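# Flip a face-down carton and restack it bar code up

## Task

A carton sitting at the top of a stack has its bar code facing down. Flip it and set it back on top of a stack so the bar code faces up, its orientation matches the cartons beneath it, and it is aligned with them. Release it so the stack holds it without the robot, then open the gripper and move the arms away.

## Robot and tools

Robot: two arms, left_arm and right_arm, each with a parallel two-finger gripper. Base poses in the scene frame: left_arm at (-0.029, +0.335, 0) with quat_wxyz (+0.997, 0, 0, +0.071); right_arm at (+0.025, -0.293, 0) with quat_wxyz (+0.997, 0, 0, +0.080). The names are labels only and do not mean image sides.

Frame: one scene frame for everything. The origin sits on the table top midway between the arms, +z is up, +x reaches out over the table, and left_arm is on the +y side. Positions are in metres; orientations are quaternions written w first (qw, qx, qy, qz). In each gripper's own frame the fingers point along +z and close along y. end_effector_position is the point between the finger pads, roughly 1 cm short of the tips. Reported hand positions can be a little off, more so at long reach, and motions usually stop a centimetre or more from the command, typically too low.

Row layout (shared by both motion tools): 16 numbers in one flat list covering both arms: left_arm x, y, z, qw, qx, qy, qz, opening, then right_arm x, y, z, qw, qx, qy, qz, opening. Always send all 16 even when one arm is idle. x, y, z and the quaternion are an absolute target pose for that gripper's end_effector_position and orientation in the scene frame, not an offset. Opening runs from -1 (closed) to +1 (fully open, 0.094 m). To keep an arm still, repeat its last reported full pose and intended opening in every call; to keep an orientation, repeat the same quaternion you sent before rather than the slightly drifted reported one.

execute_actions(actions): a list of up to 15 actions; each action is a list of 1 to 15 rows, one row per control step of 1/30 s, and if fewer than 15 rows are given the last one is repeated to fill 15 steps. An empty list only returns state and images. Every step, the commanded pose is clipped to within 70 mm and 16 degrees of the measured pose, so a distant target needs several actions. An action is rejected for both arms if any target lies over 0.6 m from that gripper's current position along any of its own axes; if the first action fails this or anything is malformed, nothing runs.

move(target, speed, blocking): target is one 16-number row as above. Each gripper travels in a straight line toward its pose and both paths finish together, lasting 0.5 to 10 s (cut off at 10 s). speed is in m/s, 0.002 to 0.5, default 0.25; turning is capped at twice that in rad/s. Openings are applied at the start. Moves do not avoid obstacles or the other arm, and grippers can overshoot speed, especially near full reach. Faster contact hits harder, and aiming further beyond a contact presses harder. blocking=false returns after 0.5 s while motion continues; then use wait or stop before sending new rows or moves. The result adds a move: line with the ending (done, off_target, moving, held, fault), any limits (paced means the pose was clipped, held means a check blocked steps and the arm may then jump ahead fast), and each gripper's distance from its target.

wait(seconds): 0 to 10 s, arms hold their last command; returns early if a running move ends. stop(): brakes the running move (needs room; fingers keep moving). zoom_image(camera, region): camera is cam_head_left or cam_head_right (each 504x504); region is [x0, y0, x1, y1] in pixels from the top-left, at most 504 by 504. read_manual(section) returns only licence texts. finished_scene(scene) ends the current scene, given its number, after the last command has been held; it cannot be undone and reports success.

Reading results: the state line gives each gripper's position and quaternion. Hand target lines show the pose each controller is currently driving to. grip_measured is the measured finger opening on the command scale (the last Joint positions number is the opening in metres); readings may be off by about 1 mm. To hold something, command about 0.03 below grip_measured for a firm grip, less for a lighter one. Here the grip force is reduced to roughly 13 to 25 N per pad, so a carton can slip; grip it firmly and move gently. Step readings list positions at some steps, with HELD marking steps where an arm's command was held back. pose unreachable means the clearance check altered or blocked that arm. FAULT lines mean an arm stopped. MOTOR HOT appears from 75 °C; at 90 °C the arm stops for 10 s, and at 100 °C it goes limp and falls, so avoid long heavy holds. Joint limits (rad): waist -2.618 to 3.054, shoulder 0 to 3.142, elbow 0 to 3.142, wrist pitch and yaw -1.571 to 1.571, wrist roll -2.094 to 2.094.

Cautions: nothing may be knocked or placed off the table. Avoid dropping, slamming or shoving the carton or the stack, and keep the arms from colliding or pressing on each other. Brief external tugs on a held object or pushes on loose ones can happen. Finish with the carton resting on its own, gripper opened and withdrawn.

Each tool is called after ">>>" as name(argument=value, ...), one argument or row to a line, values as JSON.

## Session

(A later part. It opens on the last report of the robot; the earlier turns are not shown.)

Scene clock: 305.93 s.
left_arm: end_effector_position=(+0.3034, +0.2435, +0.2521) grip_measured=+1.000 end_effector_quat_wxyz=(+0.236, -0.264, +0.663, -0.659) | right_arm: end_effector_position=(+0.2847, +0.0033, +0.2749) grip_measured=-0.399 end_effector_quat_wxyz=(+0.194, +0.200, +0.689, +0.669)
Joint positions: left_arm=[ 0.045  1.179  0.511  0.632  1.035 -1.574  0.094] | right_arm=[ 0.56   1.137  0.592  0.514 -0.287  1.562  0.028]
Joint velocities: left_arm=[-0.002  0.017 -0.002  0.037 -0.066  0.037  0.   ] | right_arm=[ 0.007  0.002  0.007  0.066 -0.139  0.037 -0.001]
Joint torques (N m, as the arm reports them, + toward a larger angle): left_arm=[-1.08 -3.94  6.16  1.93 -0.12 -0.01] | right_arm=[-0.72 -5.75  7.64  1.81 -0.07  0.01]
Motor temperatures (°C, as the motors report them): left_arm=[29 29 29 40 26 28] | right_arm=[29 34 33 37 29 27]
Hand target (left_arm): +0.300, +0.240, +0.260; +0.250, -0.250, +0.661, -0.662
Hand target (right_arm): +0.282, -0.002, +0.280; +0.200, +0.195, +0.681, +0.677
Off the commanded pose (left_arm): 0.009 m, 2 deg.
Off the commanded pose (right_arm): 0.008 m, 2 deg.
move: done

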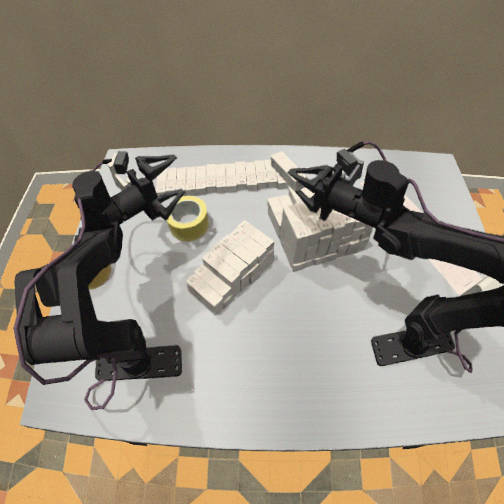

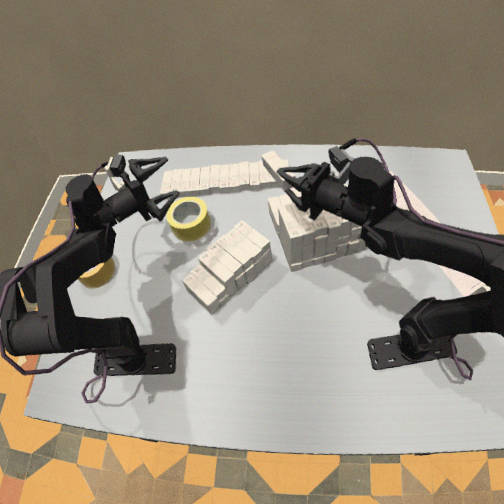

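>>> zoom_image(
  camera="cam_head_left",
  region=[250, 135, 350, 235],
)

>>> zoom_image(
  camera="cam_head_right",
  region=[240, 135, 340, 235],
)

>>> zoom_image(
  camera="cam_head_left",
  region=[180, 215, 280, 315],
)

>>> zoom_image(
  camera="cam_head_left",
  region=[110, 135, 210, 235],
)

Region (250, 135, 350, 235) of cam_head_left's 504x504 image, scaled by 5.040, with more detail than that image has.

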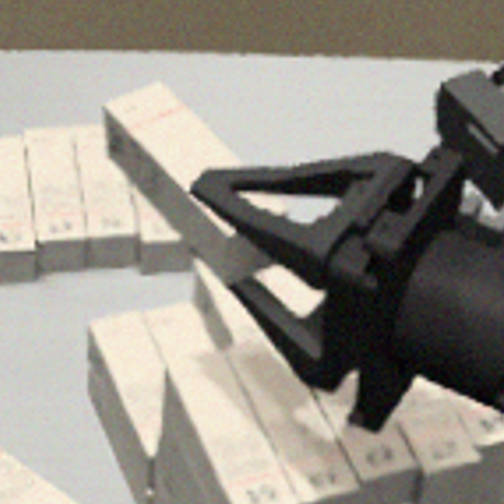

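Region (240, 135, 340, 235) of cam_head_right's 504x504 image, scaled by 5.040, with more detail than that image has.

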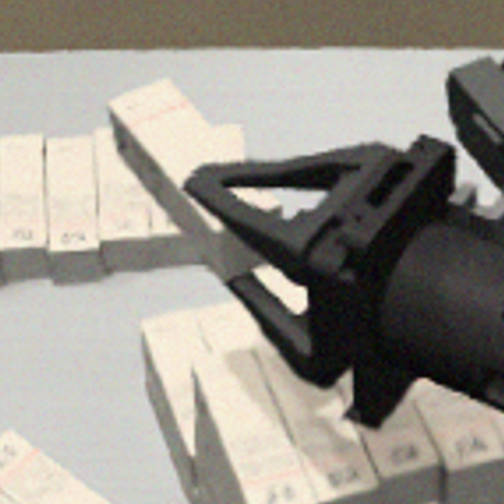

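Region (180, 215, 280, 315) of cam_head_left's 504x504 image, scaled by 5.040, with more detail than that image has.

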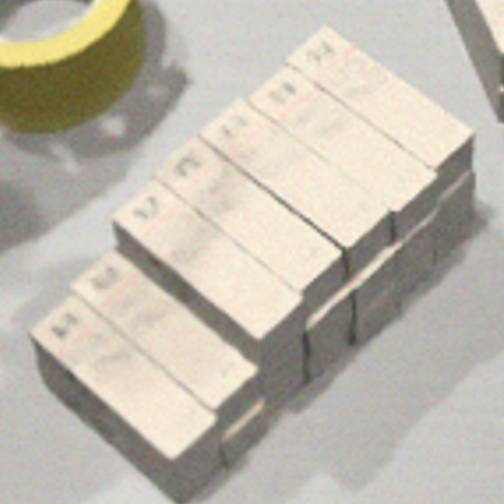

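Region (110, 135, 210, 235) of cam_head_left's 504x504 image, scaled by 5.040, with more detail than that image has.

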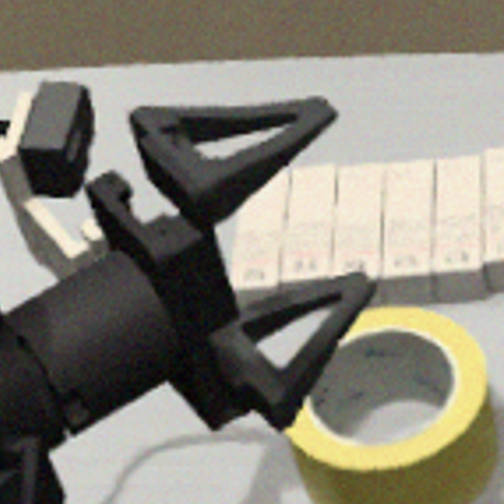

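>>> move(
  target=[0.293,0.061,0.262,0.1979,-0.1979,0.6789,-0.6789,0.5, 0.28,0.0,0.28,0.1979,0.1979,0.6789,0.6789,-0.5],
  speed=0.3,
)

>>> zoom_image(
  camera="cam_head_left",
  region=[230, 135, 330, 235],
)

>>> zoom_image(
  camera="cam_head_right",
  region=[220, 135, 320, 235],
)

Scene clock: 363.93 s.
left_arm: end_effector_position=(+0.2898, +0.0660, +0.2480) grip_measured=+0.501 end_effector_quat_wxyz=(+0.183, -0.211, +0.688, -0.670) | right_arm: end_effector_position=(+0.2848, +0.0033, +0.2779) grip_measured=-0.399 end_effector_quat_wxyz=(+0.192, +0.202, +0.684, +0.674)
Joint positions: left_arm=[-0.634  1.345  0.613  0.691  0.514 -1.582  0.071] | right_arm=[ 0.56   1.137  0.592  0.526 -0.286  1.574  0.028]
Joint velocities: left_arm=[-0.012  0.017 -0.002 -0.022 -0.051 -0.007  0.001] | right_arm=[-0.012 -0.007  0.002  0.007  0.051 -0.022  0.   ]
Joint torques (N m, as the arm reports them, + toward a larger angle): left_arm=[-0.95 -3.49  9.42  2.23 -0.11  0.09] | right_arm=[ 0.48 -5.78  7.02  1.78  0.08  0.02]
Motor temperatures (°C, as the motors report them): left_arm=[29 29 29 41 26 28] | right_arm=[29 31 33 41 29 27]
Hand target (left_arm): +0.293, +0.062, +0.263; +0.198, -0.198, +0.677, -0.680
Hand target (right_arm): +0.280, -0.000, +0.280; +0.198, +0.198, +0.679, +0.679
Off the commanded pose (left_arm): 0.015 m, 3 deg.
Off the commanded pose (right_arm): 0.006 m, 1 deg.
move: off_target (left_arm)

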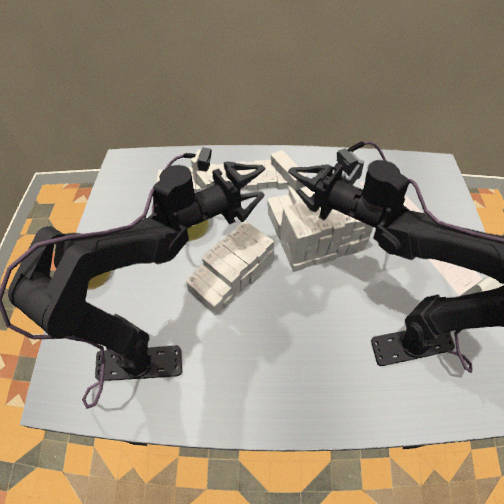

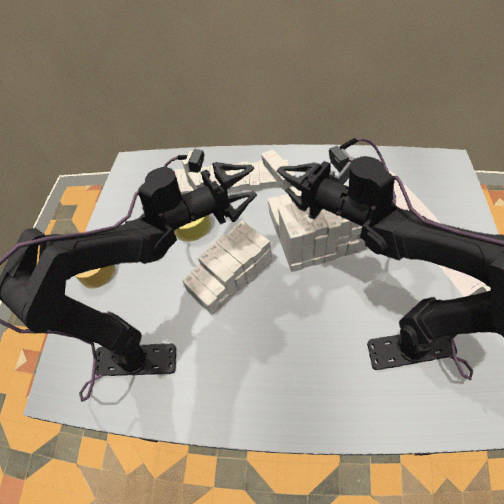

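Region (230, 135, 330, 235) of cam_head_left's 504x504 image, scaled by 5.040, with more detail than that image has.

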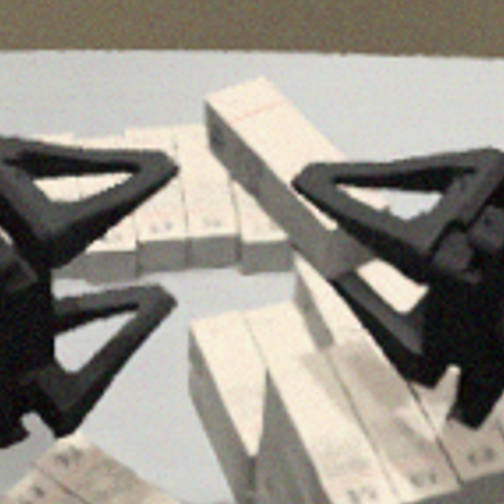

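Region (220, 135, 320, 235) of cam_head_right's 504x504 image, scaled by 5.040, with more detail than that image has.

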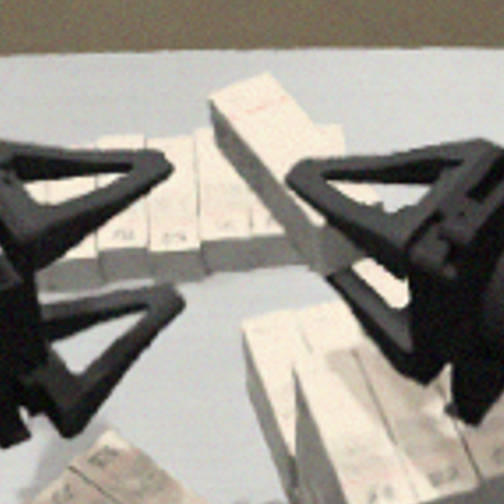

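>>> execute_actions(
  actions=[
    [[0.293,0.061,0.267,0.1979,-0.1979,0.6789,-0.6789,0.5, 0.28,0.0,0.28,0.1979,0.1979,0.6789,0.6789,-0.5],[0.293,0.061,0.271,0.1979,-0.1979,0.6789,-0.6789,0.5, 0.28,0.0,0.28,0.1979,0.1979,0.6789,0.6789,-0.5],[0.294,0.060,0.275,0.1979,-0.1979,0.6789,-0.6789,0.5, 0.28,0.0,0.28,0.1979,0.1979,0.6789,0.6789,-0.5],[0.295,0.058,0.278,0.1979,-0.1979,0.6789,-0.6789,0.5, 0.28,0.0,0.28,0.1979,0.1979,0.6789,0.6789,-0.5],[0.296,0.056,0.28,0.1979,-0.1979,0.6789,-0.6789,0.5, 0.28,0.0,0.28,0.1979,0.1979,0.6789,0.6789,-0.5],[0.298,0.053,0.28,0.1979,-0.1979,0.6789,-0.6789,0.5, 0.28,0.0,0.28,0.1979,0.1979,0.6789,0.6789,-0.5],[0.300,0.050,0.28,0.1979,-0.1979,0.6789,-0.6789,0.5, 0.28,0.0,0.28,0.1979,0.1979,0.6789,0.6789,-0.5],[0.302,0.047,0.28,0.1979,-0.1979,0.6789,-0.6789,0.5, 0.28,0.0,0.28,0.1979,0.1979,0.6789,0.6789,-0.5],[0.304,0.044,0.28,0.1979,-0.1979,0.6789,-0.6789,0.5, 0.28,0.0,0.28,0.1979,0.1979,0.6789,0.6789,-0.5],[0.306,0.041,0.28,0.1979,-0.1979,0.6789,-0.6789,0.5, 0.28,0.0,0.28,0.1979,0.1979,0.6789,0.6789,-0.5],[0.308,0.038,0.28,0.1979,-0.1979,0.6789,-0.6789,0.5, 0.28,0.0,0.28,0.1979,0.1979,0.6789,0.6789,-0.5],[0.309,0.035,0.28,0.1979,-0.1979,0.6789,-0.6789,0.5, 0.28,0.0,0.28,0.1979,0.1979,0.6789,0.6789,-0.5],[0.311,0.032,0.28,0.1979,-0.1979,0.6789,-0.6789,0.5, 0.28,0.0,0.28,0.1979,0.1979,0.6789,0.6789,-0.5],[0.313,0.029,0.28,0.1979,-0.1979,0.6789,-0.6789,0.5, 0.28,0.0,0.28,0.1979,0.1979,0.6789,0.6789,-0.5],[0.315,0.026,0.28,0.1979,-0.1979,0.6789,-0.6789,0.5, 0.28,0.0,0.28,0.1979,0.1979,0.6789,0.6789,-0.5]],
    [[0.317,0.023,0.28,0.1979,-0.1979,0.6789,-0.6789,0.5, 0.28,0.0,0.28,0.1979,0.1979,0.6789,0.6789,-0.5],[0.318,0.020,0.28,0.1979,-0.1979,0.6789,-0.6789,0.5, 0.28,0.0,0.28,0.1979,0.1979,0.6789,0.6789,-0.5],[0.319,0.017,0.28,0.1979,-0.1979,0.6789,-0.6789,0.5, 0.28,0.0,0.28,0.1979,0.1979,0.6789,0.6789,-0.5],[0.320,0.014,0.28,0.1979,-0.1979,0.6789,-0.6789,0.5, 0.28,0.0,0.28,0.1979,0.1979,0.6789,0.6789,-0.5]],
  ],
)

>>> zoom_image(
  camera="cam_head_left",
  region=[240, 125, 330, 215],
)

>>> zoom_image(
  camera="cam_head_right",
  region=[230, 125, 320, 215],
)

Scene clock: 411.27 s.
left_arm: end_effector_position=(+0.3184, +0.0179, +0.2690) grip_measured=+0.501 end_effector_quat_wxyz=(+0.188, -0.205, +0.684, -0.674) | right_arm: end_effector_position=(+0.2848, +0.0033, +0.2779) grip_measured=-0.399 end_effector_quat_wxyz=(+0.192, +0.202, +0.684, +0.674)
Joint positions: left_arm=[-0.729  1.512  0.829  0.66   0.419 -1.581  0.071] | right_arm=[ 0.56   1.137  0.592  0.526 -0.286  1.575  0.028]
Joint velocities: left_arm=[-0.002 -0.002  0.007  0.037  0.007  0.037  0.001] | right_arm=[-0.017  0.002 -0.017 -0.022  0.051 -0.022  0.   ]
Joint torques (N m, as the arm reports them, + toward a larger angle): left_arm=[-0.81 -5.08  9.56  1.97 -0.14  0.1 ] | right_arm=[ 0.49 -5.5   7.09  1.77  0.04 -0.04]
Motor temperatures (°C, as the motors report them): left_arm=[29 29 31 44 26 28] | right_arm=[29 31 33 43 29 27]
Hand target (left_arm): +0.320, +0.014, +0.280; +0.198, -0.198, +0.679, -0.679
Hand target (right_arm): +0.280, +0.000, +0.280; +0.198, +0.198, +0.679, +0.679
Off the commanded pose (left_arm): 0.012 m, 2 deg.
Off the commanded pose (right_arm): 0.006 m, 1 deg.
Step readings (end_effector_position; steps 1 to 15: 1st action; 16 to 30: 2nd action):
0: left_arm (+0.2902, +0.0662, +0.2480) | right_arm (+0.2848, +0.0033, +0.2779)
1: left_arm (+0.2904, +0.0662, +0.2485) | right_arm (+0.2848, +0.0033, +0.2779)
2: left_arm (+0.2909, +0.0659, +0.2496) | right_arm (+0.2848, +0.0033, +0.2779)
4: left_arm (+0.2930, +0.0648, +0.2552) | right_arm (+0.2848, +0.0033, +0.2779)
8: left_arm (+0.2958, +0.0571, +0.2745) | right_arm (+0.2848, +0.0033, +0.2779)
15: left_arm (+0.3073, +0.0354, +0.2744) | right_arm (+0.2848, +0.0033, +0.2779)
16: left_arm (+0.3094, +0.0322, +0.2721) | right_arm (+0.2848, +0.0033, +0.2779)
17: left_arm (+0.3115, +0.0293, +0.2706) | right_arm (+0.2848, +0.0033, +0.2779)
19: left_arm (+0.3148, +0.0234, +0.2682) | right_arm (+0.2848, +0.0033, +0.2779)
23: left_arm (+0.3169, +0.0174, +0.2676) | right_arm (+0.2848, +0.0033, +0.2779)
30: end_effector_position above

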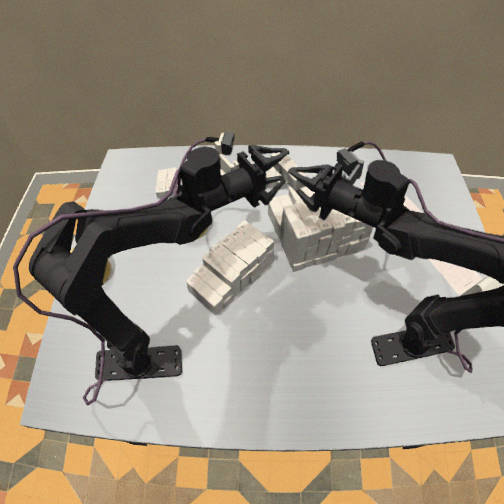

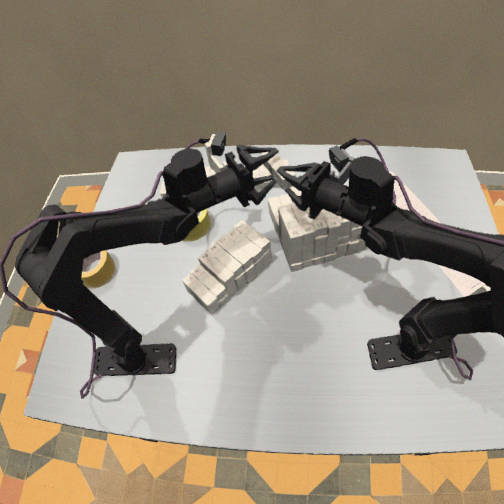

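Region (240, 125, 330, 215) of cam_head_left's 504x504 image, scaled by 5.600, with more detail than that image has.

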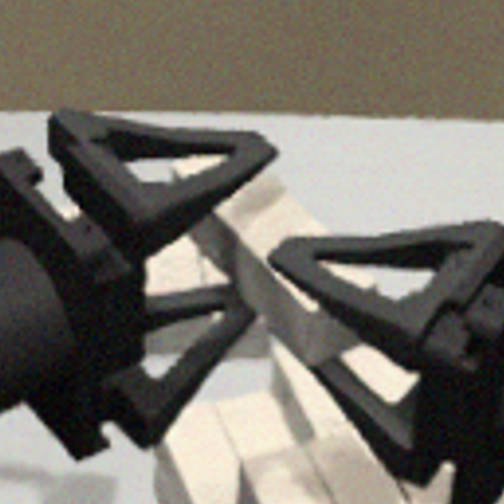

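Region (230, 125, 320, 215) of cam_head_right's 504x504 image, scaled by 5.600, with more detail than that image has.

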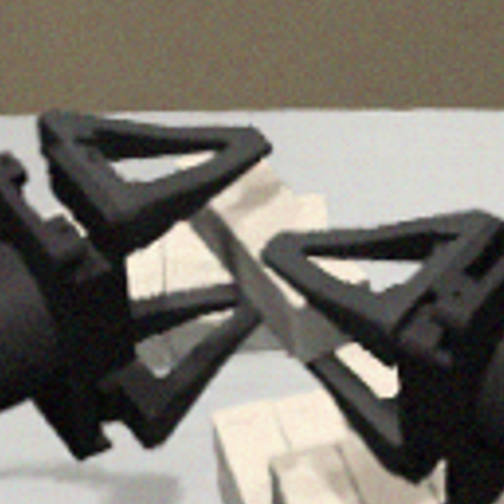

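>>> execute_actions(
  actions=[
    [[0.320,0.014,0.28,0.1979,-0.1979,0.6789,-0.6789,0.4, 0.28,0.0,0.28,0.1979,0.1979,0.6789,0.6789,-0.5],[0.320,0.014,0.28,0.1979,-0.1979,0.6789,-0.6789,0.3, 0.28,0.0,0.28,0.1979,0.1979,0.6789,0.6789,-0.5],[0.320,0.014,0.28,0.1979,-0.1979,0.6789,-0.6789,0.2, 0.28,0.0,0.28,0.1979,0.1979,0.6789,0.6789,-0.5],[0.320,0.014,0.28,0.1979,-0.1979,0.6789,-0.6789,0.1, 0.28,0.0,0.28,0.1979,0.1979,0.6789,0.6789,-0.5],[0.320,0.014,0.28,0.1979,-0.1979,0.6789,-0.6789,0.0, 0.28,0.0,0.28,0.1979,0.1979,0.6789,0.6789,-0.5],[0.320,0.014,0.28,0.1979,-0.1979,0.6789,-0.6789,-0.08, 0.28,0.0,0.28,0.1979,0.1979,0.6789,0.6789,-0.5],[0.320,0.014,0.28,0.1979,-0.1979,0.6789,-0.6789,-0.15, 0.28,0.0,0.28,0.1979,0.1979,0.6789,0.6789,-0.5]],
  ],
)

>>> zoom_image(
  camera="cam_head_left",
  region=[255, 135, 315, 195],
)

>>> zoom_image(
  camera="cam_head_right",
  region=[245, 135, 305, 195],
)

Scene clock: 425.83 s.
left_arm: end_effector_position=(+0.3188, +0.0182, +0.2690) grip_measured=-0.149 end_effector_quat_wxyz=(+0.189, -0.206, +0.684, -0.674) | right_arm: end_effector_position=(+0.2848, +0.0033, +0.2779) grip_measured=-0.399 end_effector_quat_wxyz=(+0.192, +0.202, +0.684, +0.674)
Joint positions: left_arm=[-0.729  1.512  0.829  0.66   0.417 -1.58   0.04 ] | right_arm=[ 0.56   1.137  0.592  0.526 -0.286  1.575  0.028]
Joint velocities: left_arm=[ 0.012  0.007  0.002  0.095  0.037  0.051 -0.001] | right_arm=[-0.017 -0.012  0.002 -0.051  0.037  0.022  0.   ]
Joint torques (N m, as the arm reports them, + toward a larger angle): left_arm=[-0.85 -5.22  9.55  1.98 -0.14  0.12] | right_arm=[ 0.39 -5.79  7.09  1.83  0.06 -0.01]
Motor temperatures (°C, as the motors report them): left_arm=[29 30 32 43 26 28] | right_arm=[29 31 33 44 29 27]
Hand target (left_arm): +0.320, +0.014, +0.280; +0.198, -0.198, +0.679, -0.679
Hand target (right_arm): +0.280, +0.000, +0.280; +0.198, +0.198, +0.679, +0.679
Off the commanded pose (left_arm): 0.012 m, 2 deg.
Off the commanded pose (right_arm): 0.006 m, 1 deg.
Step readings (end_effector_position):
0: left_arm (+0.3187, +0.0181, +0.2690) | right_arm (+0.2848, +0.0033, +0.2779)
1: left_arm (+0.3188, +0.0182, +0.2690) | right_arm (+0.2848, +0.0033, +0.2779)
2: left_arm (+0.3188, +0.0182, +0.2690) | right_arm (+0.2848, +0.0033, +0.2779)
4: left_arm (+0.3188, +0.0182, +0.2690) | right_arm (+0.2848, +0.0033, +0.2779)
8: left_arm (+0.3188, +0.0182, +0.2690) | right_arm (+0.2848, +0.0033, +0.2779)
15: end_effector_position above

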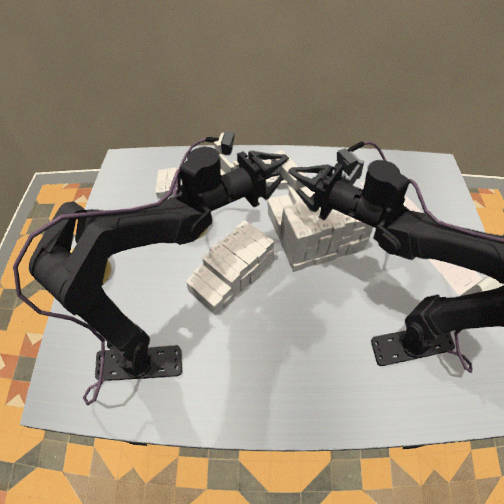

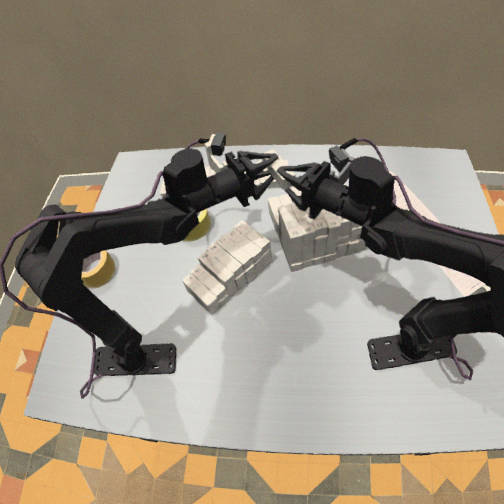

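Region (255, 135, 315, 195) of cam_head_left's 504x504 image, scaled by 8.400, with more detail than that image has.

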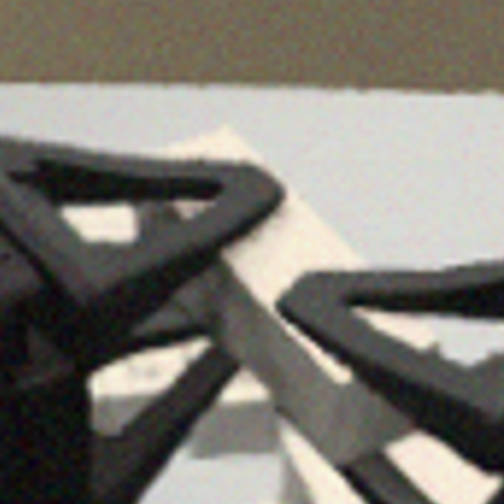

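Region (245, 135, 305, 195) of cam_head_right's 504x504 image, scaled by 8.400, with more detail than that image has.

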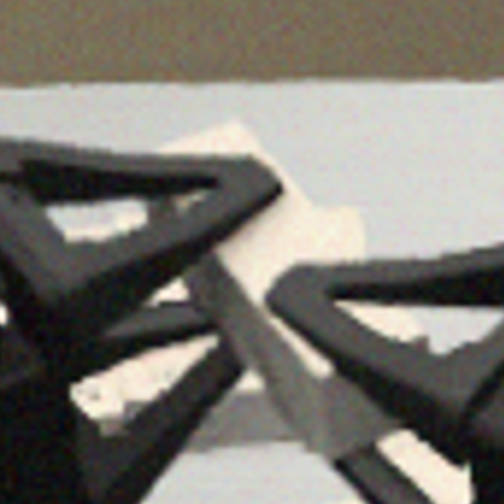

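>>> execute_actions(
  actions=[
    [[0.320,0.014,0.28,0.1979,-0.1979,0.6789,-0.6789,-0.18, 0.28,0.0,0.28,0.1979,0.1979,0.6789,0.6789,-0.5],[0.320,0.014,0.28,0.1979,-0.1979,0.6789,-0.6789,-0.2, 0.28,0.0,0.28,0.1979,0.1979,0.6789,0.6789,-0.5],[0.320,0.014,0.28,0.1979,-0.1979,0.6789,-0.6789,-0.22, 0.28,0.0,0.28,0.1979,0.1979,0.6789,0.6789,-0.5],[0.320,0.014,0.28,0.1979,-0.1979,0.6789,-0.6789,-0.24, 0.28,0.0,0.28,0.1979,0.1979,0.6789,0.6789,-0.5],[0.320,0.014,0.28,0.1979,-0.1979,0.6789,-0.6789,-0.26, 0.28,0.0,0.28,0.1979,0.1979,0.6789,0.6789,-0.5],[0.320,0.014,0.28,0.1979,-0.1979,0.6789,-0.6789,-0.28, 0.28,0.0,0.28,0.1979,0.1979,0.6789,0.6789,-0.5],[0.320,0.014,0.28,0.1979,-0.1979,0.6789,-0.6789,-0.30, 0.28,0.0,0.28,0.1979,0.1979,0.6789,0.6789,-0.5],[0.320,0.014,0.28,0.1979,-0.1979,0.6789,-0.6789,-0.32, 0.28,0.0,0.28,0.1979,0.1979,0.6789,0.6789,-0.5]],
  ],
)

>>> zoom_image(
  camera="cam_head_left",
  region=[255, 135, 315, 195],
)

>>> zoom_image(
  camera="cam_head_right",
  region=[245, 135, 305, 195],
)

Scene clock: 442.60 s.
left_arm: end_effector_position=(+0.3188, +0.0182, +0.2690) grip_measured=-0.319 end_effector_quat_wxyz=(+0.189, -0.206, +0.684, -0.674) | right_arm: end_effector_position=(+0.2848, +0.0033, +0.2779) grip_measured=-0.399 end_effector_quat_wxyz=(+0.192, +0.202, +0.684, +0.674)
Joint positions: left_arm=[-0.729  1.512  0.829  0.66   0.417 -1.58   0.032] | right_arm=[ 0.56   1.137  0.592  0.526 -0.286  1.575  0.028]
Joint velocities: left_arm=[-0.017  0.002 -0.012 -0.11   0.022  0.007 -0.001] | right_arm=[-0.002 -0.002 -0.007 -0.037 -0.066  0.037  0.001]
Joint torques (N m, as the arm reports them, + toward a larger angle): left_arm=[-0.86 -5.19  9.56  1.96 -0.14  0.11] | right_arm=[ 0.44 -5.61  7.14  1.79  0.04  0.02]
Motor temperatures (°C, as the motors report them): left_arm=[29 30 32 43 26 28] | right_arm=[29 31 33 45 29 27]
Hand target (left_arm): +0.320, +0.014, +0.280; +0.198, -0.198, +0.679, -0.679
Hand target (right_arm): +0.280, +0.000, +0.280; +0.198, +0.198, +0.679, +0.679
Off the commanded pose (left_arm): 0.012 m, 2 deg.
Off the commanded pose (right_arm): 0.006 m, 1 deg.
Step readings (end_effector_position):
0: left_arm (+0.3188, +0.0182, +0.2690) | right_arm (+0.2848, +0.0033, +0.2779)
1: left_arm (+0.3188, +0.0182, +0.2690) | right_arm (+0.2848, +0.0033, +0.2779)
2: left_arm (+0.3188, +0.0182, +0.2690) | right_arm (+0.2848, +0.0033, +0.2779)
4: left_arm (+0.3188, +0.0182, +0.2690) | right_arm (+0.2848, +0.0033, +0.2779)
8: left_arm (+0.3188, +0.0182, +0.2690) | right_arm (+0.2848, +0.0033, +0.2779)
15: end_effector_position above

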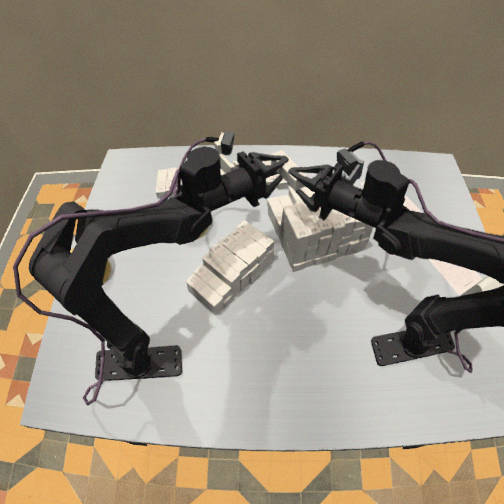

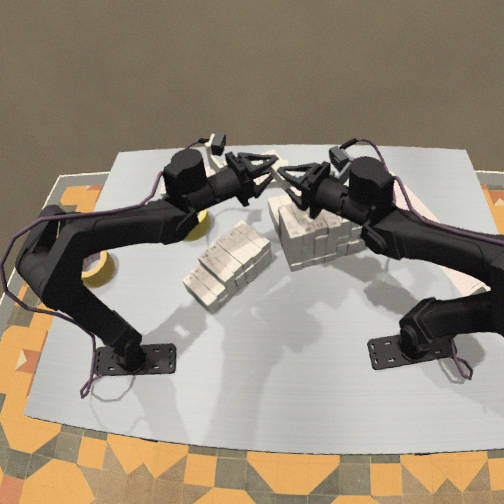

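Region (255, 135, 315, 195) of cam_head_left's 504x504 image, scaled by 8.400, with more detail than that image has.

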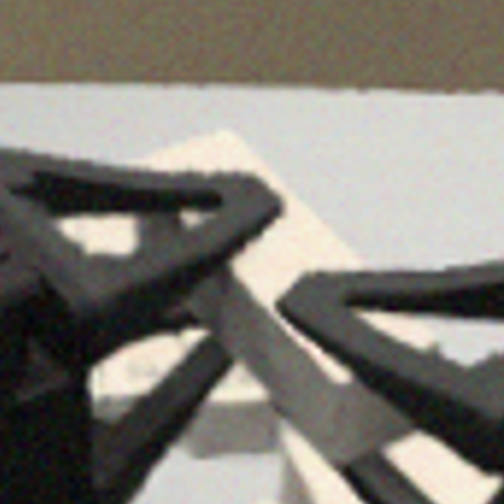

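Region (245, 135, 305, 195) of cam_head_right's 504x504 image, scaled by 8.400, with more detail than that image has.

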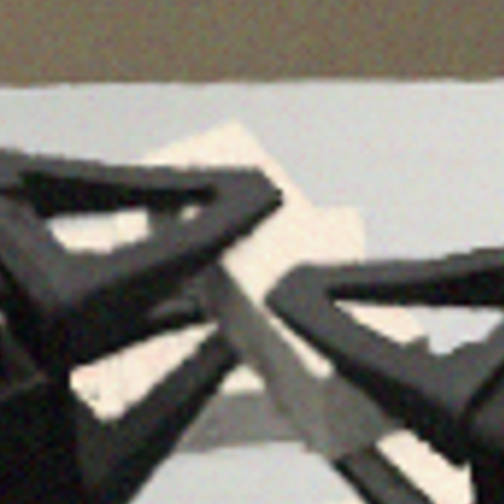

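>>> execute_actions(
  actions=[
    [[0.320,0.014,0.28,0.1979,-0.1979,0.6789,-0.6789,-0.34, 0.28,0.0,0.28,0.1979,0.1979,0.6789,0.6789,-0.5],[0.320,0.014,0.28,0.1979,-0.1979,0.6789,-0.6789,-0.36, 0.28,0.0,0.28,0.1979,0.1979,0.6789,0.6789,-0.5],[0.320,0.014,0.28,0.1979,-0.1979,0.6789,-0.6789,-0.38, 0.28,0.0,0.28,0.1979,0.1979,0.6789,0.6789,-0.5],[0.320,0.014,0.28,0.1979,-0.1979,0.6789,-0.6789,-0.40, 0.28,0.0,0.28,0.1979,0.1979,0.6789,0.6789,-0.5],[0.320,0.014,0.28,0.1979,-0.1979,0.6789,-0.6789,-0.42, 0.28,0.0,0.28,0.1979,0.1979,0.6789,0.6789,-0.5],[0.320,0.014,0.28,0.1979,-0.1979,0.6789,-0.6789,-0.45, 0.28,0.0,0.28,0.1979,0.1979,0.6789,0.6789,-0.5],[0.320,0.014,0.28,0.1979,-0.1979,0.6789,-0.6789,-0.48, 0.28,0.0,0.28,0.1979,0.1979,0.6789,0.6789,-0.5],[0.320,0.014,0.28,0.1979,-0.1979,0.6789,-0.6789,-0.5, 0.28,0.0,0.28,0.1979,0.1979,0.6789,0.6789,-0.5]],
  ],
)

Scene clock: 464.27 s.
left_arm: end_effector_position=(+0.3188, +0.0182, +0.2690) grip_measured=-0.389 end_effector_quat_wxyz=(+0.189, -0.206, +0.684, -0.674) | right_arm: end_effector_position=(+0.2845, +0.0030, +0.2766) grip_measured=-0.399 end_effector_quat_wxyz=(+0.191, +0.203, +0.684, +0.674)
Joint positions: left_arm=[-0.729  1.512  0.829  0.66   0.417 -1.58   0.029] | right_arm=[ 0.56   1.137  0.587  0.531 -0.286  1.578  0.028]
Joint velocities: left_arm=[-0.007  0.002 -0.007  0.022  0.037  0.037  0.   ] | right_arm=[-0.002 -0.017  0.002  0.022 -0.022 -0.007 -0.001]
Joint torques (N m, as the arm reports them, + toward a larger angle): left_arm=[-0.85 -5.2   9.54  1.97 -0.14  0.1 ] | right_arm=[ 0.33 -5.52  7.43  1.77  0.08 -0.02]
Motor temperatures (°C, as the motors report them): left_arm=[29 30 32 44 26 28] | right_arm=[29 31 33 45 29 27]
Hand target (left_arm): +0.320, +0.014, +0.280; +0.198, -0.198, +0.679, -0.679
Hand target (right_arm): +0.280, +0.000, +0.280; +0.198, +0.198, +0.679, +0.679
Off the commanded pose (left_arm): 0.012 m, 2 deg.
Off the commanded pose (right_arm): 0.006 m, 1 deg.
Step readings (end_effector_position):
0: left_arm (+0.3188, +0.0182, +0.2690) | right_arm (+0.2848, +0.0033, +0.2779)
1: left_arm (+0.3188, +0.0182, +0.2690) | right_arm (+0.2848, +0.0033, +0.2779)
2: left_arm (+0.3188, +0.0182, +0.2690) | right_arm (+0.2847, +0.0032, +0.2772)
4: left_arm (+0.3188, +0.0182, +0.2690) | right_arm (+0.2845, +0.0030, +0.2758)
8: left_arm (+0.3188, +0.0182, +0.2690) | right_arm (+0.2845, +0.0030, +0.2766)
15: end_effector_position above

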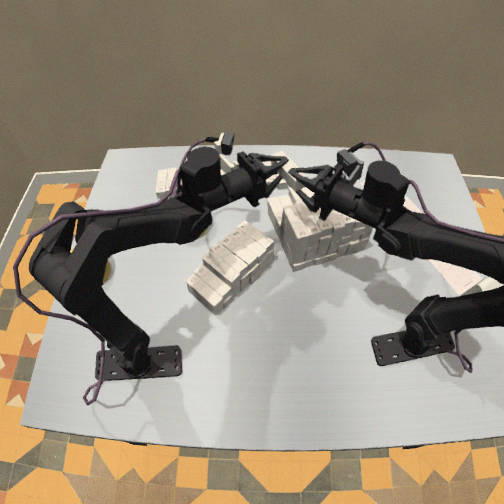

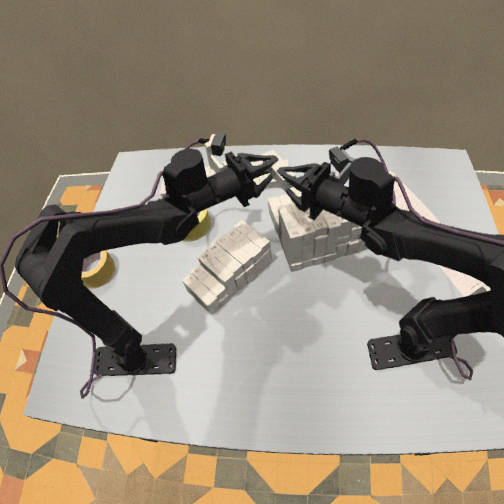

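>>> execute_actions(
  actions=[
    [[0.320,0.014,0.28,0.1979,-0.1979,0.6789,-0.6789,-0.5, 0.28,0.0,0.28,0.1979,0.1979,0.6789,0.6789,-0.35],[0.320,0.014,0.28,0.1979,-0.1979,0.6789,-0.6789,-0.5, 0.28,0.0,0.28,0.1979,0.1979,0.6789,0.6789,-0.2],[0.320,0.014,0.28,0.1979,-0.1979,0.6789,-0.6789,-0.5, 0.28,0.0,0.28,0.1979,0.1979,0.6789,0.6789,0.0],[0.320,0.014,0.28,0.1979,-0.1979,0.6789,-0.6789,-0.5, 0.28,0.0,0.28,0.1979,0.1979,0.6789,0.6789,0.2],[0.320,0.014,0.28,0.1979,-0.1979,0.6789,-0.6789,-0.5, 0.28,0.0,0.28,0.1979,0.1979,0.6789,0.6789,0.4],[0.320,0.014,0.28,0.1979,-0.1979,0.6789,-0.6789,-0.5, 0.28,0.0,0.28,0.1979,0.1979,0.6789,0.6789,0.4],[0.320,0.014,0.28,0.1979,-0.1979,0.6789,-0.6789,-0.5, 0.28,-0.004,0.28,0.1979,0.1979,0.6789,0.6789,0.4],[0.320,0.014,0.28,0.1979,-0.1979,0.6789,-0.6789,-0.5, 0.279,-0.010,0.28,0.1979,0.1979,0.6789,0.6789,0.4],[0.320,0.014,0.28,0.1979,-0.1979,0.6789,-0.6789,-0.5, 0.278,-0.018,0.28,0.1979,0.1979,0.6789,0.6789,0.4],[0.320,0.014,0.28,0.1979,-0.1979,0.6789,-0.6789,-0.5, 0.277,-0.026,0.28,0.1979,0.1979,0.6789,0.6789,0.4],[0.320,0.014,0.28,0.1979,-0.1979,0.6789,-0.6789,-0.5, 0.276,-0.034,0.28,0.1979,0.1979,0.6789,0.6789,0.4],[0.320,0.014,0.28,0.1979,-0.1979,0.6789,-0.6789,-0.5, 0.275,-0.042,0.28,0.1979,0.1979,0.6789,0.6789,0.4],[0.320,0.014,0.28,0.1979,-0.1979,0.6789,-0.6789,-0.5, 0.274,-0.050,0.28,0.1979,0.1979,0.6789,0.6789,0.4],[0.320,0.014,0.28,0.1979,-0.1979,0.6789,-0.6789,-0.5, 0.273,-0.058,0.28,0.1979,0.1979,0.6789,0.6789,0.4],[0.320,0.014,0.28,0.1979,-0.1979,0.6789,-0.6789,-0.5, 0.272,-0.066,0.28,0.1979,0.1979,0.6789,0.6789,0.4]],
  ],
)

>>> wait(
  seconds=0.3,
)

>>> zoom_image(
  camera="cam_head_left",
  region=[245, 130, 325, 210],
)

Scene clock: 488.40 s.
left_arm: end_effector_position=(+0.3189, +0.0182, +0.2688) grip_measured=-0.396 end_effector_quat_wxyz=(+0.189, -0.206, +0.684, -0.674) | right_arm: end_effector_position=(+0.2859, -0.0481, +0.2873) grip_measured=+0.399 end_effector_quat_wxyz=(+0.219, +0.211, +0.665, +0.682)
Joint positions: left_arm=[-0.729  1.512  0.829  0.659  0.416 -1.58   0.028] | right_arm=[ 0.398  0.97   0.505  0.495 -0.396  1.578  0.066]
Joint velocities: left_arm=[-0.007 -0.032  0.012  0.022 -0.007 -0.007 -0.   ] | right_arm=[-0.96  -0.842 -0.339 -0.374 -0.652 -0.051  0.001]
Joint torques (N m, as the arm reports them, + toward a larger angle): left_arm=[-0.79 -5.14  9.55  1.99 -0.13  0.12] | right_arm=[-0.46 -4.01  7.5   1.44 -0.06 -0.04]
Motor temperatures (°C, as the motors report them): left_arm=[29 30 32 44 26 28] | right_arm=[29 31 34 46 29 27]
Hand target (left_arm): +0.320, +0.014, +0.280; +0.198, -0.198, +0.679, -0.679
Hand target (right_arm): +0.274, -0.061, +0.279; +0.204, +0.201, +0.675, +0.680
Off the commanded pose (left_arm): 0.012 m, 2 deg.
Off the commanded pose (right_arm): 0.024 m, 3 deg.
Step readings (end_effector_position):
0: left_arm (+0.3188, +0.0182, +0.2690) | right_arm (+0.2845, +0.0030, +0.2766)
1: left_arm (+0.3188, +0.0182, +0.2690) | right_arm (+0.2845, +0.0030, +0.2766)
2: left_arm (+0.3189, +0.0182, +0.2690) | right_arm (+0.2845, +0.0030, +0.2766)
4: left_arm (+0.3189, +0.0182, +0.2688) | right_arm (+0.2846, +0.0030, +0.2773)
8: left_arm (+0.3189, +0.0182, +0.2688) | right_arm (+0.2842, +0.0022, +0.2781)
15: end_effector_position above

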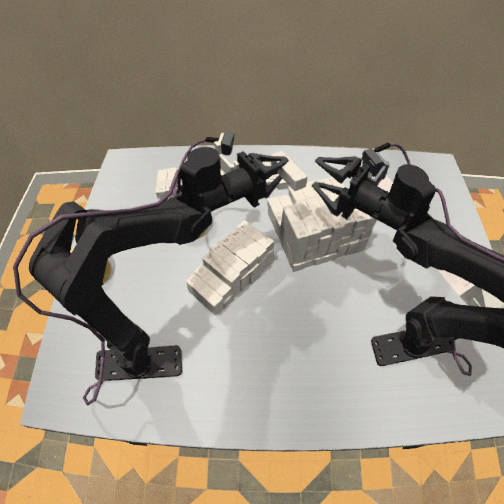

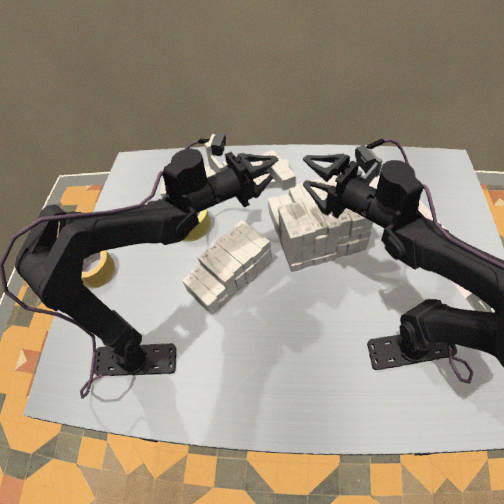

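Scene clock: 488.70 s.
left_arm: end_effector_position=(+0.3189, +0.0182, +0.2688) grip_measured=-0.396 end_effector_quat_wxyz=(+0.189, -0.206, +0.684, -0.674) | right_arm: end_effector_position=(+0.2795, -0.0592, +0.2891) grip_measured=+0.399 end_effector_quat_wxyz=(+0.212, +0.201, +0.667, +0.685)
Joint positions: left_arm=[-0.729  1.512  0.829  0.659  0.416 -1.58   0.028] | right_arm=[ 0.341  0.917  0.49   0.461 -0.477  1.578  0.066]
Joint velocities: left_arm=[-0.002  0.002 -0.002 -0.037 -0.051 -0.037 -0.001] | right_arm=[ 0.007 -0.007 -0.007 -0.066 -0.066  0.022 -0.001]
Joint torques (N m, as the arm reports them, + toward a larger angle): left_arm=[-0.82 -5.16  9.52  1.99 -0.14  0.11] | right_arm=[-0.43 -3.12  7.53  1.42 -0.05 -0.06]
Motor temperatures (°C, as the motors report them): left_arm=[29 30 32 44 26 28] | right_arm=[29 31 34 46 29 27]
Hand target (left_arm): +0.320, +0.014, +0.280; +0.198, -0.198, +0.679, -0.679
Hand target (right_arm): +0.274, -0.061, +0.279; +0.204, +0.201, +0.675, +0.680
Off the commanded pose (left_arm): 0.012 m, 2 deg.
Off the commanded pose (right_arm): 0.014 m, 2 deg.
wait: 0.30 s; no rest

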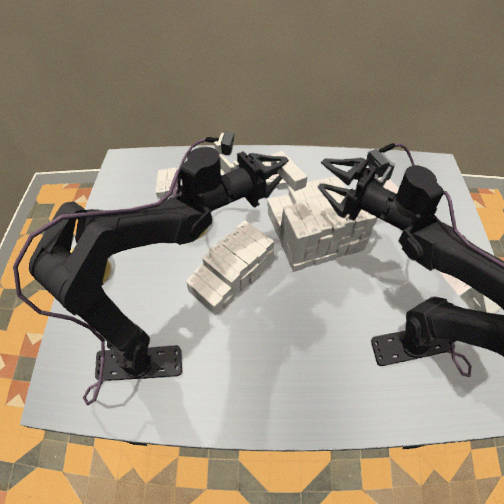

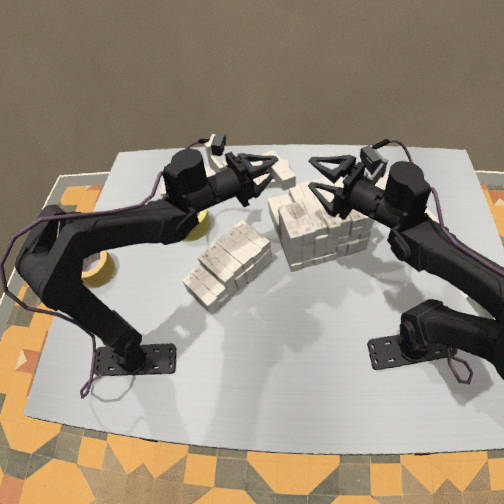

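Region (245, 130, 325, 210) of cam_head_left's 504x504 image, scaled by 6.300, with more detail than that image has.

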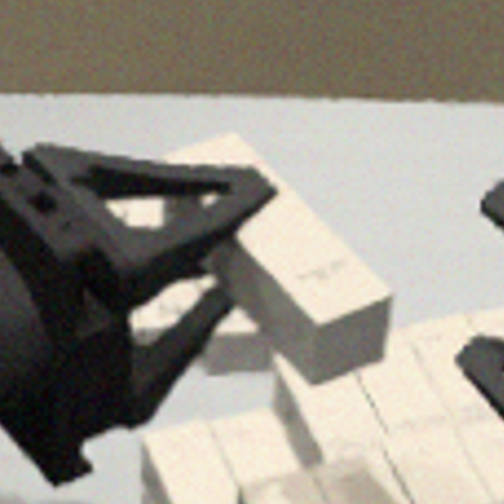

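>>> move(
  target=[0.2155,0.173,0.15,0,-0.4147,0.91,0,-0.5, 0.33,-0.2,0.3,0.2988,0.2988,0.6409,0.6409,0.4],
  speed=0.35,
)

>>> zoom_image(
  camera="cam_head_left",
  region=[180, 215, 280, 315],
)

>>> zoom_image(
  camera="cam_head_right",
  region=[175, 215, 275, 315],
)

Scene clock: 505.40 s.
left_arm: end_effector_position=(+0.2146, +0.1720, +0.1415) grip_measured=-0.396 end_effector_quat_wxyz=(-0.019, -0.416, +0.909, -0.005) | right_arm: end_effector_position=(+0.3286, -0.1983, +0.2891) grip_measured=+0.399 end_effector_quat_wxyz=(+0.293, +0.303, +0.644, +0.638)
Joint positions: left_arm=[-0.713  1.664  1.457 -1.375  0.037 -1.429  0.028] | right_arm=[-0.285  0.86   0.517  0.323 -0.826  1.565  0.066]
Joint velocities: left_arm=[-0.007 -0.002  0.002  0.007 -0.007 -0.007 -0.   ] | right_arm=[-0.007 -0.007 -0.022 -0.051 -0.022 -0.066  0.001]
Joint torques (N m, as the arm reports them, + toward a larger angle): left_arm=[-0.47 -6.    8.87  0.12 -0.19 -0.04] | right_arm=[-0.75 -0.37 11.99  1.37 -0.08 -0.1 ]
Motor temperatures (°C, as the motors report them): left_arm=[29 30 33 44 26 28] | right_arm=[29 30 34 45 29 27]
Hand target (left_arm): +0.216, +0.172, +0.149; -0.010, -0.416, +0.909, -0.004
Hand target (right_arm): +0.331, -0.201, +0.299; +0.302, +0.296, +0.644, +0.637
Off the commanded pose (left_arm): 0.009 m, 2 deg.
Off the commanded pose (right_arm): 0.011 m, 1 deg.
move: off_target (right_arm)

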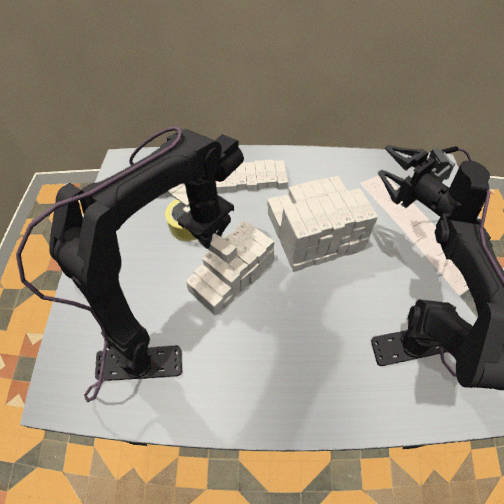

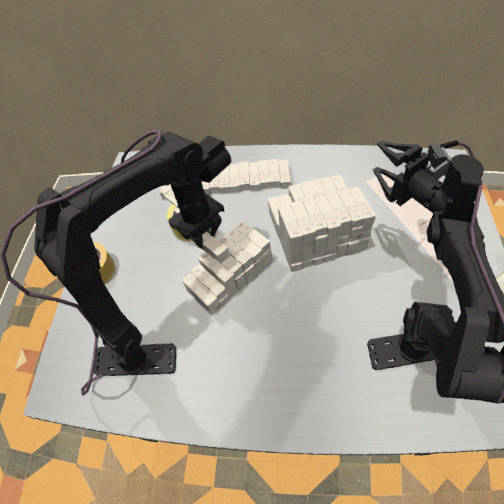

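Region (180, 215, 280, 315) of cam_head_left's 504x504 image, scaled by 5.040, with more detail than that image has.

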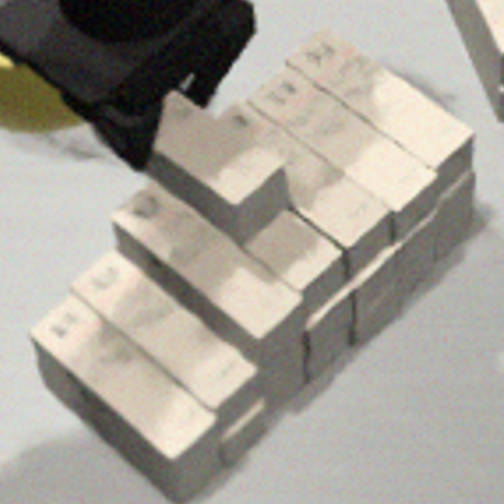

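Region (175, 215, 275, 315) of cam_head_right's 504x504 image, scaled by 5.040, with more detail than that image has.

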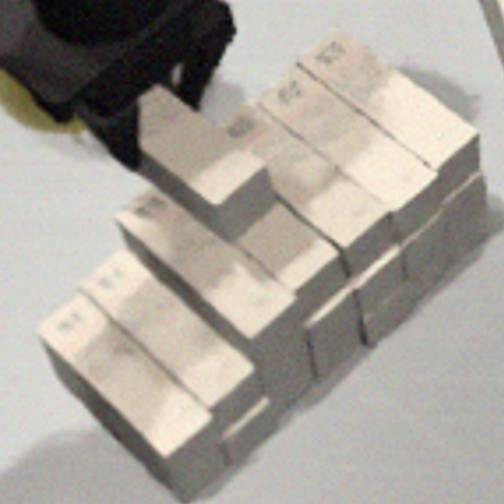

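>>> move(
  target=[0.199,0.167,0.115,0,-0.4147,0.91,0,-0.5, 0.33,-0.2,0.3,0.2988,0.2988,0.6409,0.6409,0.4],
  speed=0.1,
)

>>> zoom_image(
  camera="cam_head_left",
  region=[190, 235, 260, 305],
)

>>> zoom_image(
  camera="cam_head_right",
  region=[185, 235, 255, 305],
)

Scene clock: 532.17 s.
left_arm: end_effector_position=(+0.1970, +0.1686, +0.1102) grip_measured=-0.396 end_effector_quat_wxyz=(-0.016, -0.416, +0.909, +0.013) | right_arm: end_effector_position=(+0.3285, -0.1982, +0.2891) grip_measured=+0.399 end_effector_quat_wxyz=(+0.290, +0.305, +0.643, +0.640)
Joint positions: left_arm=[-0.77   1.646  1.312 -1.275  0.016 -1.487  0.028] | right_arm=[-0.285  0.86   0.517  0.323 -0.826  1.574  0.066]
Joint velocities: left_arm=[-0.007  0.002 -0.012 -0.007 -0.11  -0.081 -0.001] | right_arm=[ 0.012 -0.002 -0.002 -0.022 -0.066  0.007  0.   ]
Joint torques (N m, as the arm reports them, + toward a larger angle): left_arm=[-0.95 -7.04  5.38  0.44 -0.21 -0.07] | right_arm=[-0.6  -0.7  11.64  1.43 -0.1  -0.04]
Motor temperatures (°C, as the motors report them): left_arm=[29 31 32 40 26 28] | right_arm=[29 30 37 44 29 27]
Hand target (left_arm): +0.199, +0.167, +0.115; -0.001, -0.415, +0.910, +0.000
Hand target (right_arm): +0.330, -0.200, +0.300; +0.299, +0.299, +0.641, +0.641
Off the commanded pose (left_arm): 0.005 m, 2 deg.
Off the commanded pose (right_arm): 0.011 m, 1 deg.
move: off_target (right_arm)

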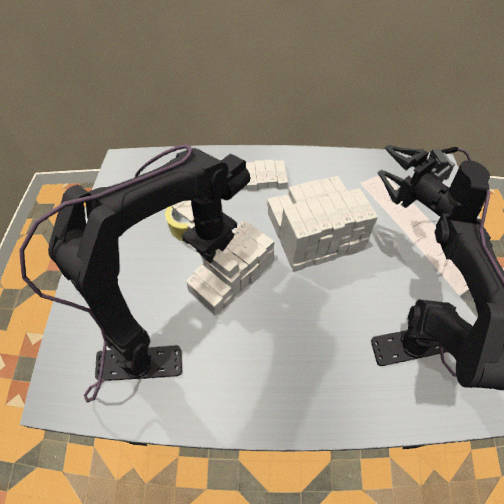

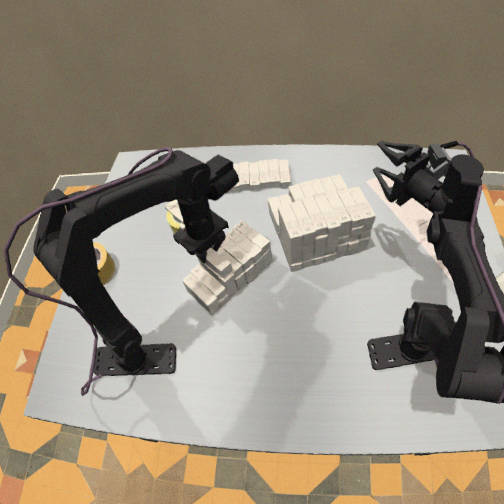

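Region (190, 235, 260, 305) of cam_head_left's 504x504 image, scaled by 7.200, with more detail than that image has.

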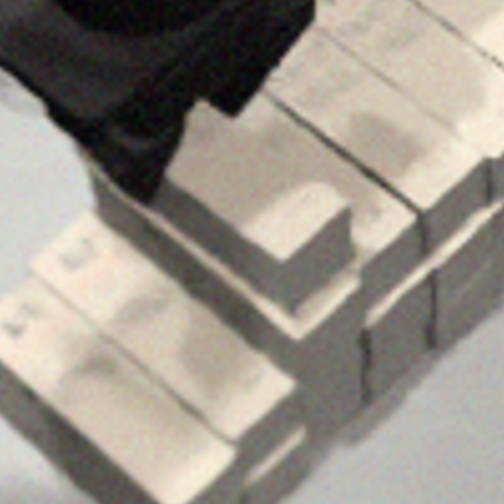

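Region (185, 235, 255, 305) of cam_head_right's 504x504 image, scaled by 7.200, with more detail than that image has.

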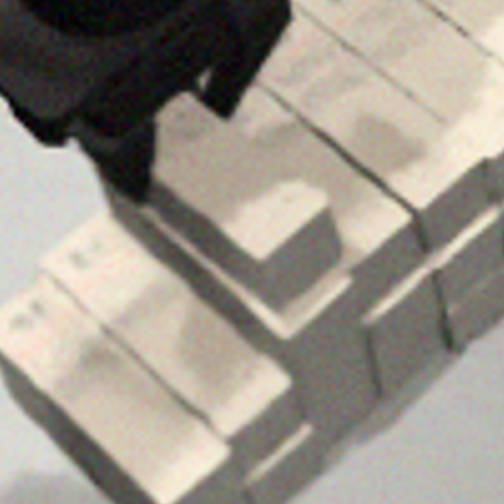

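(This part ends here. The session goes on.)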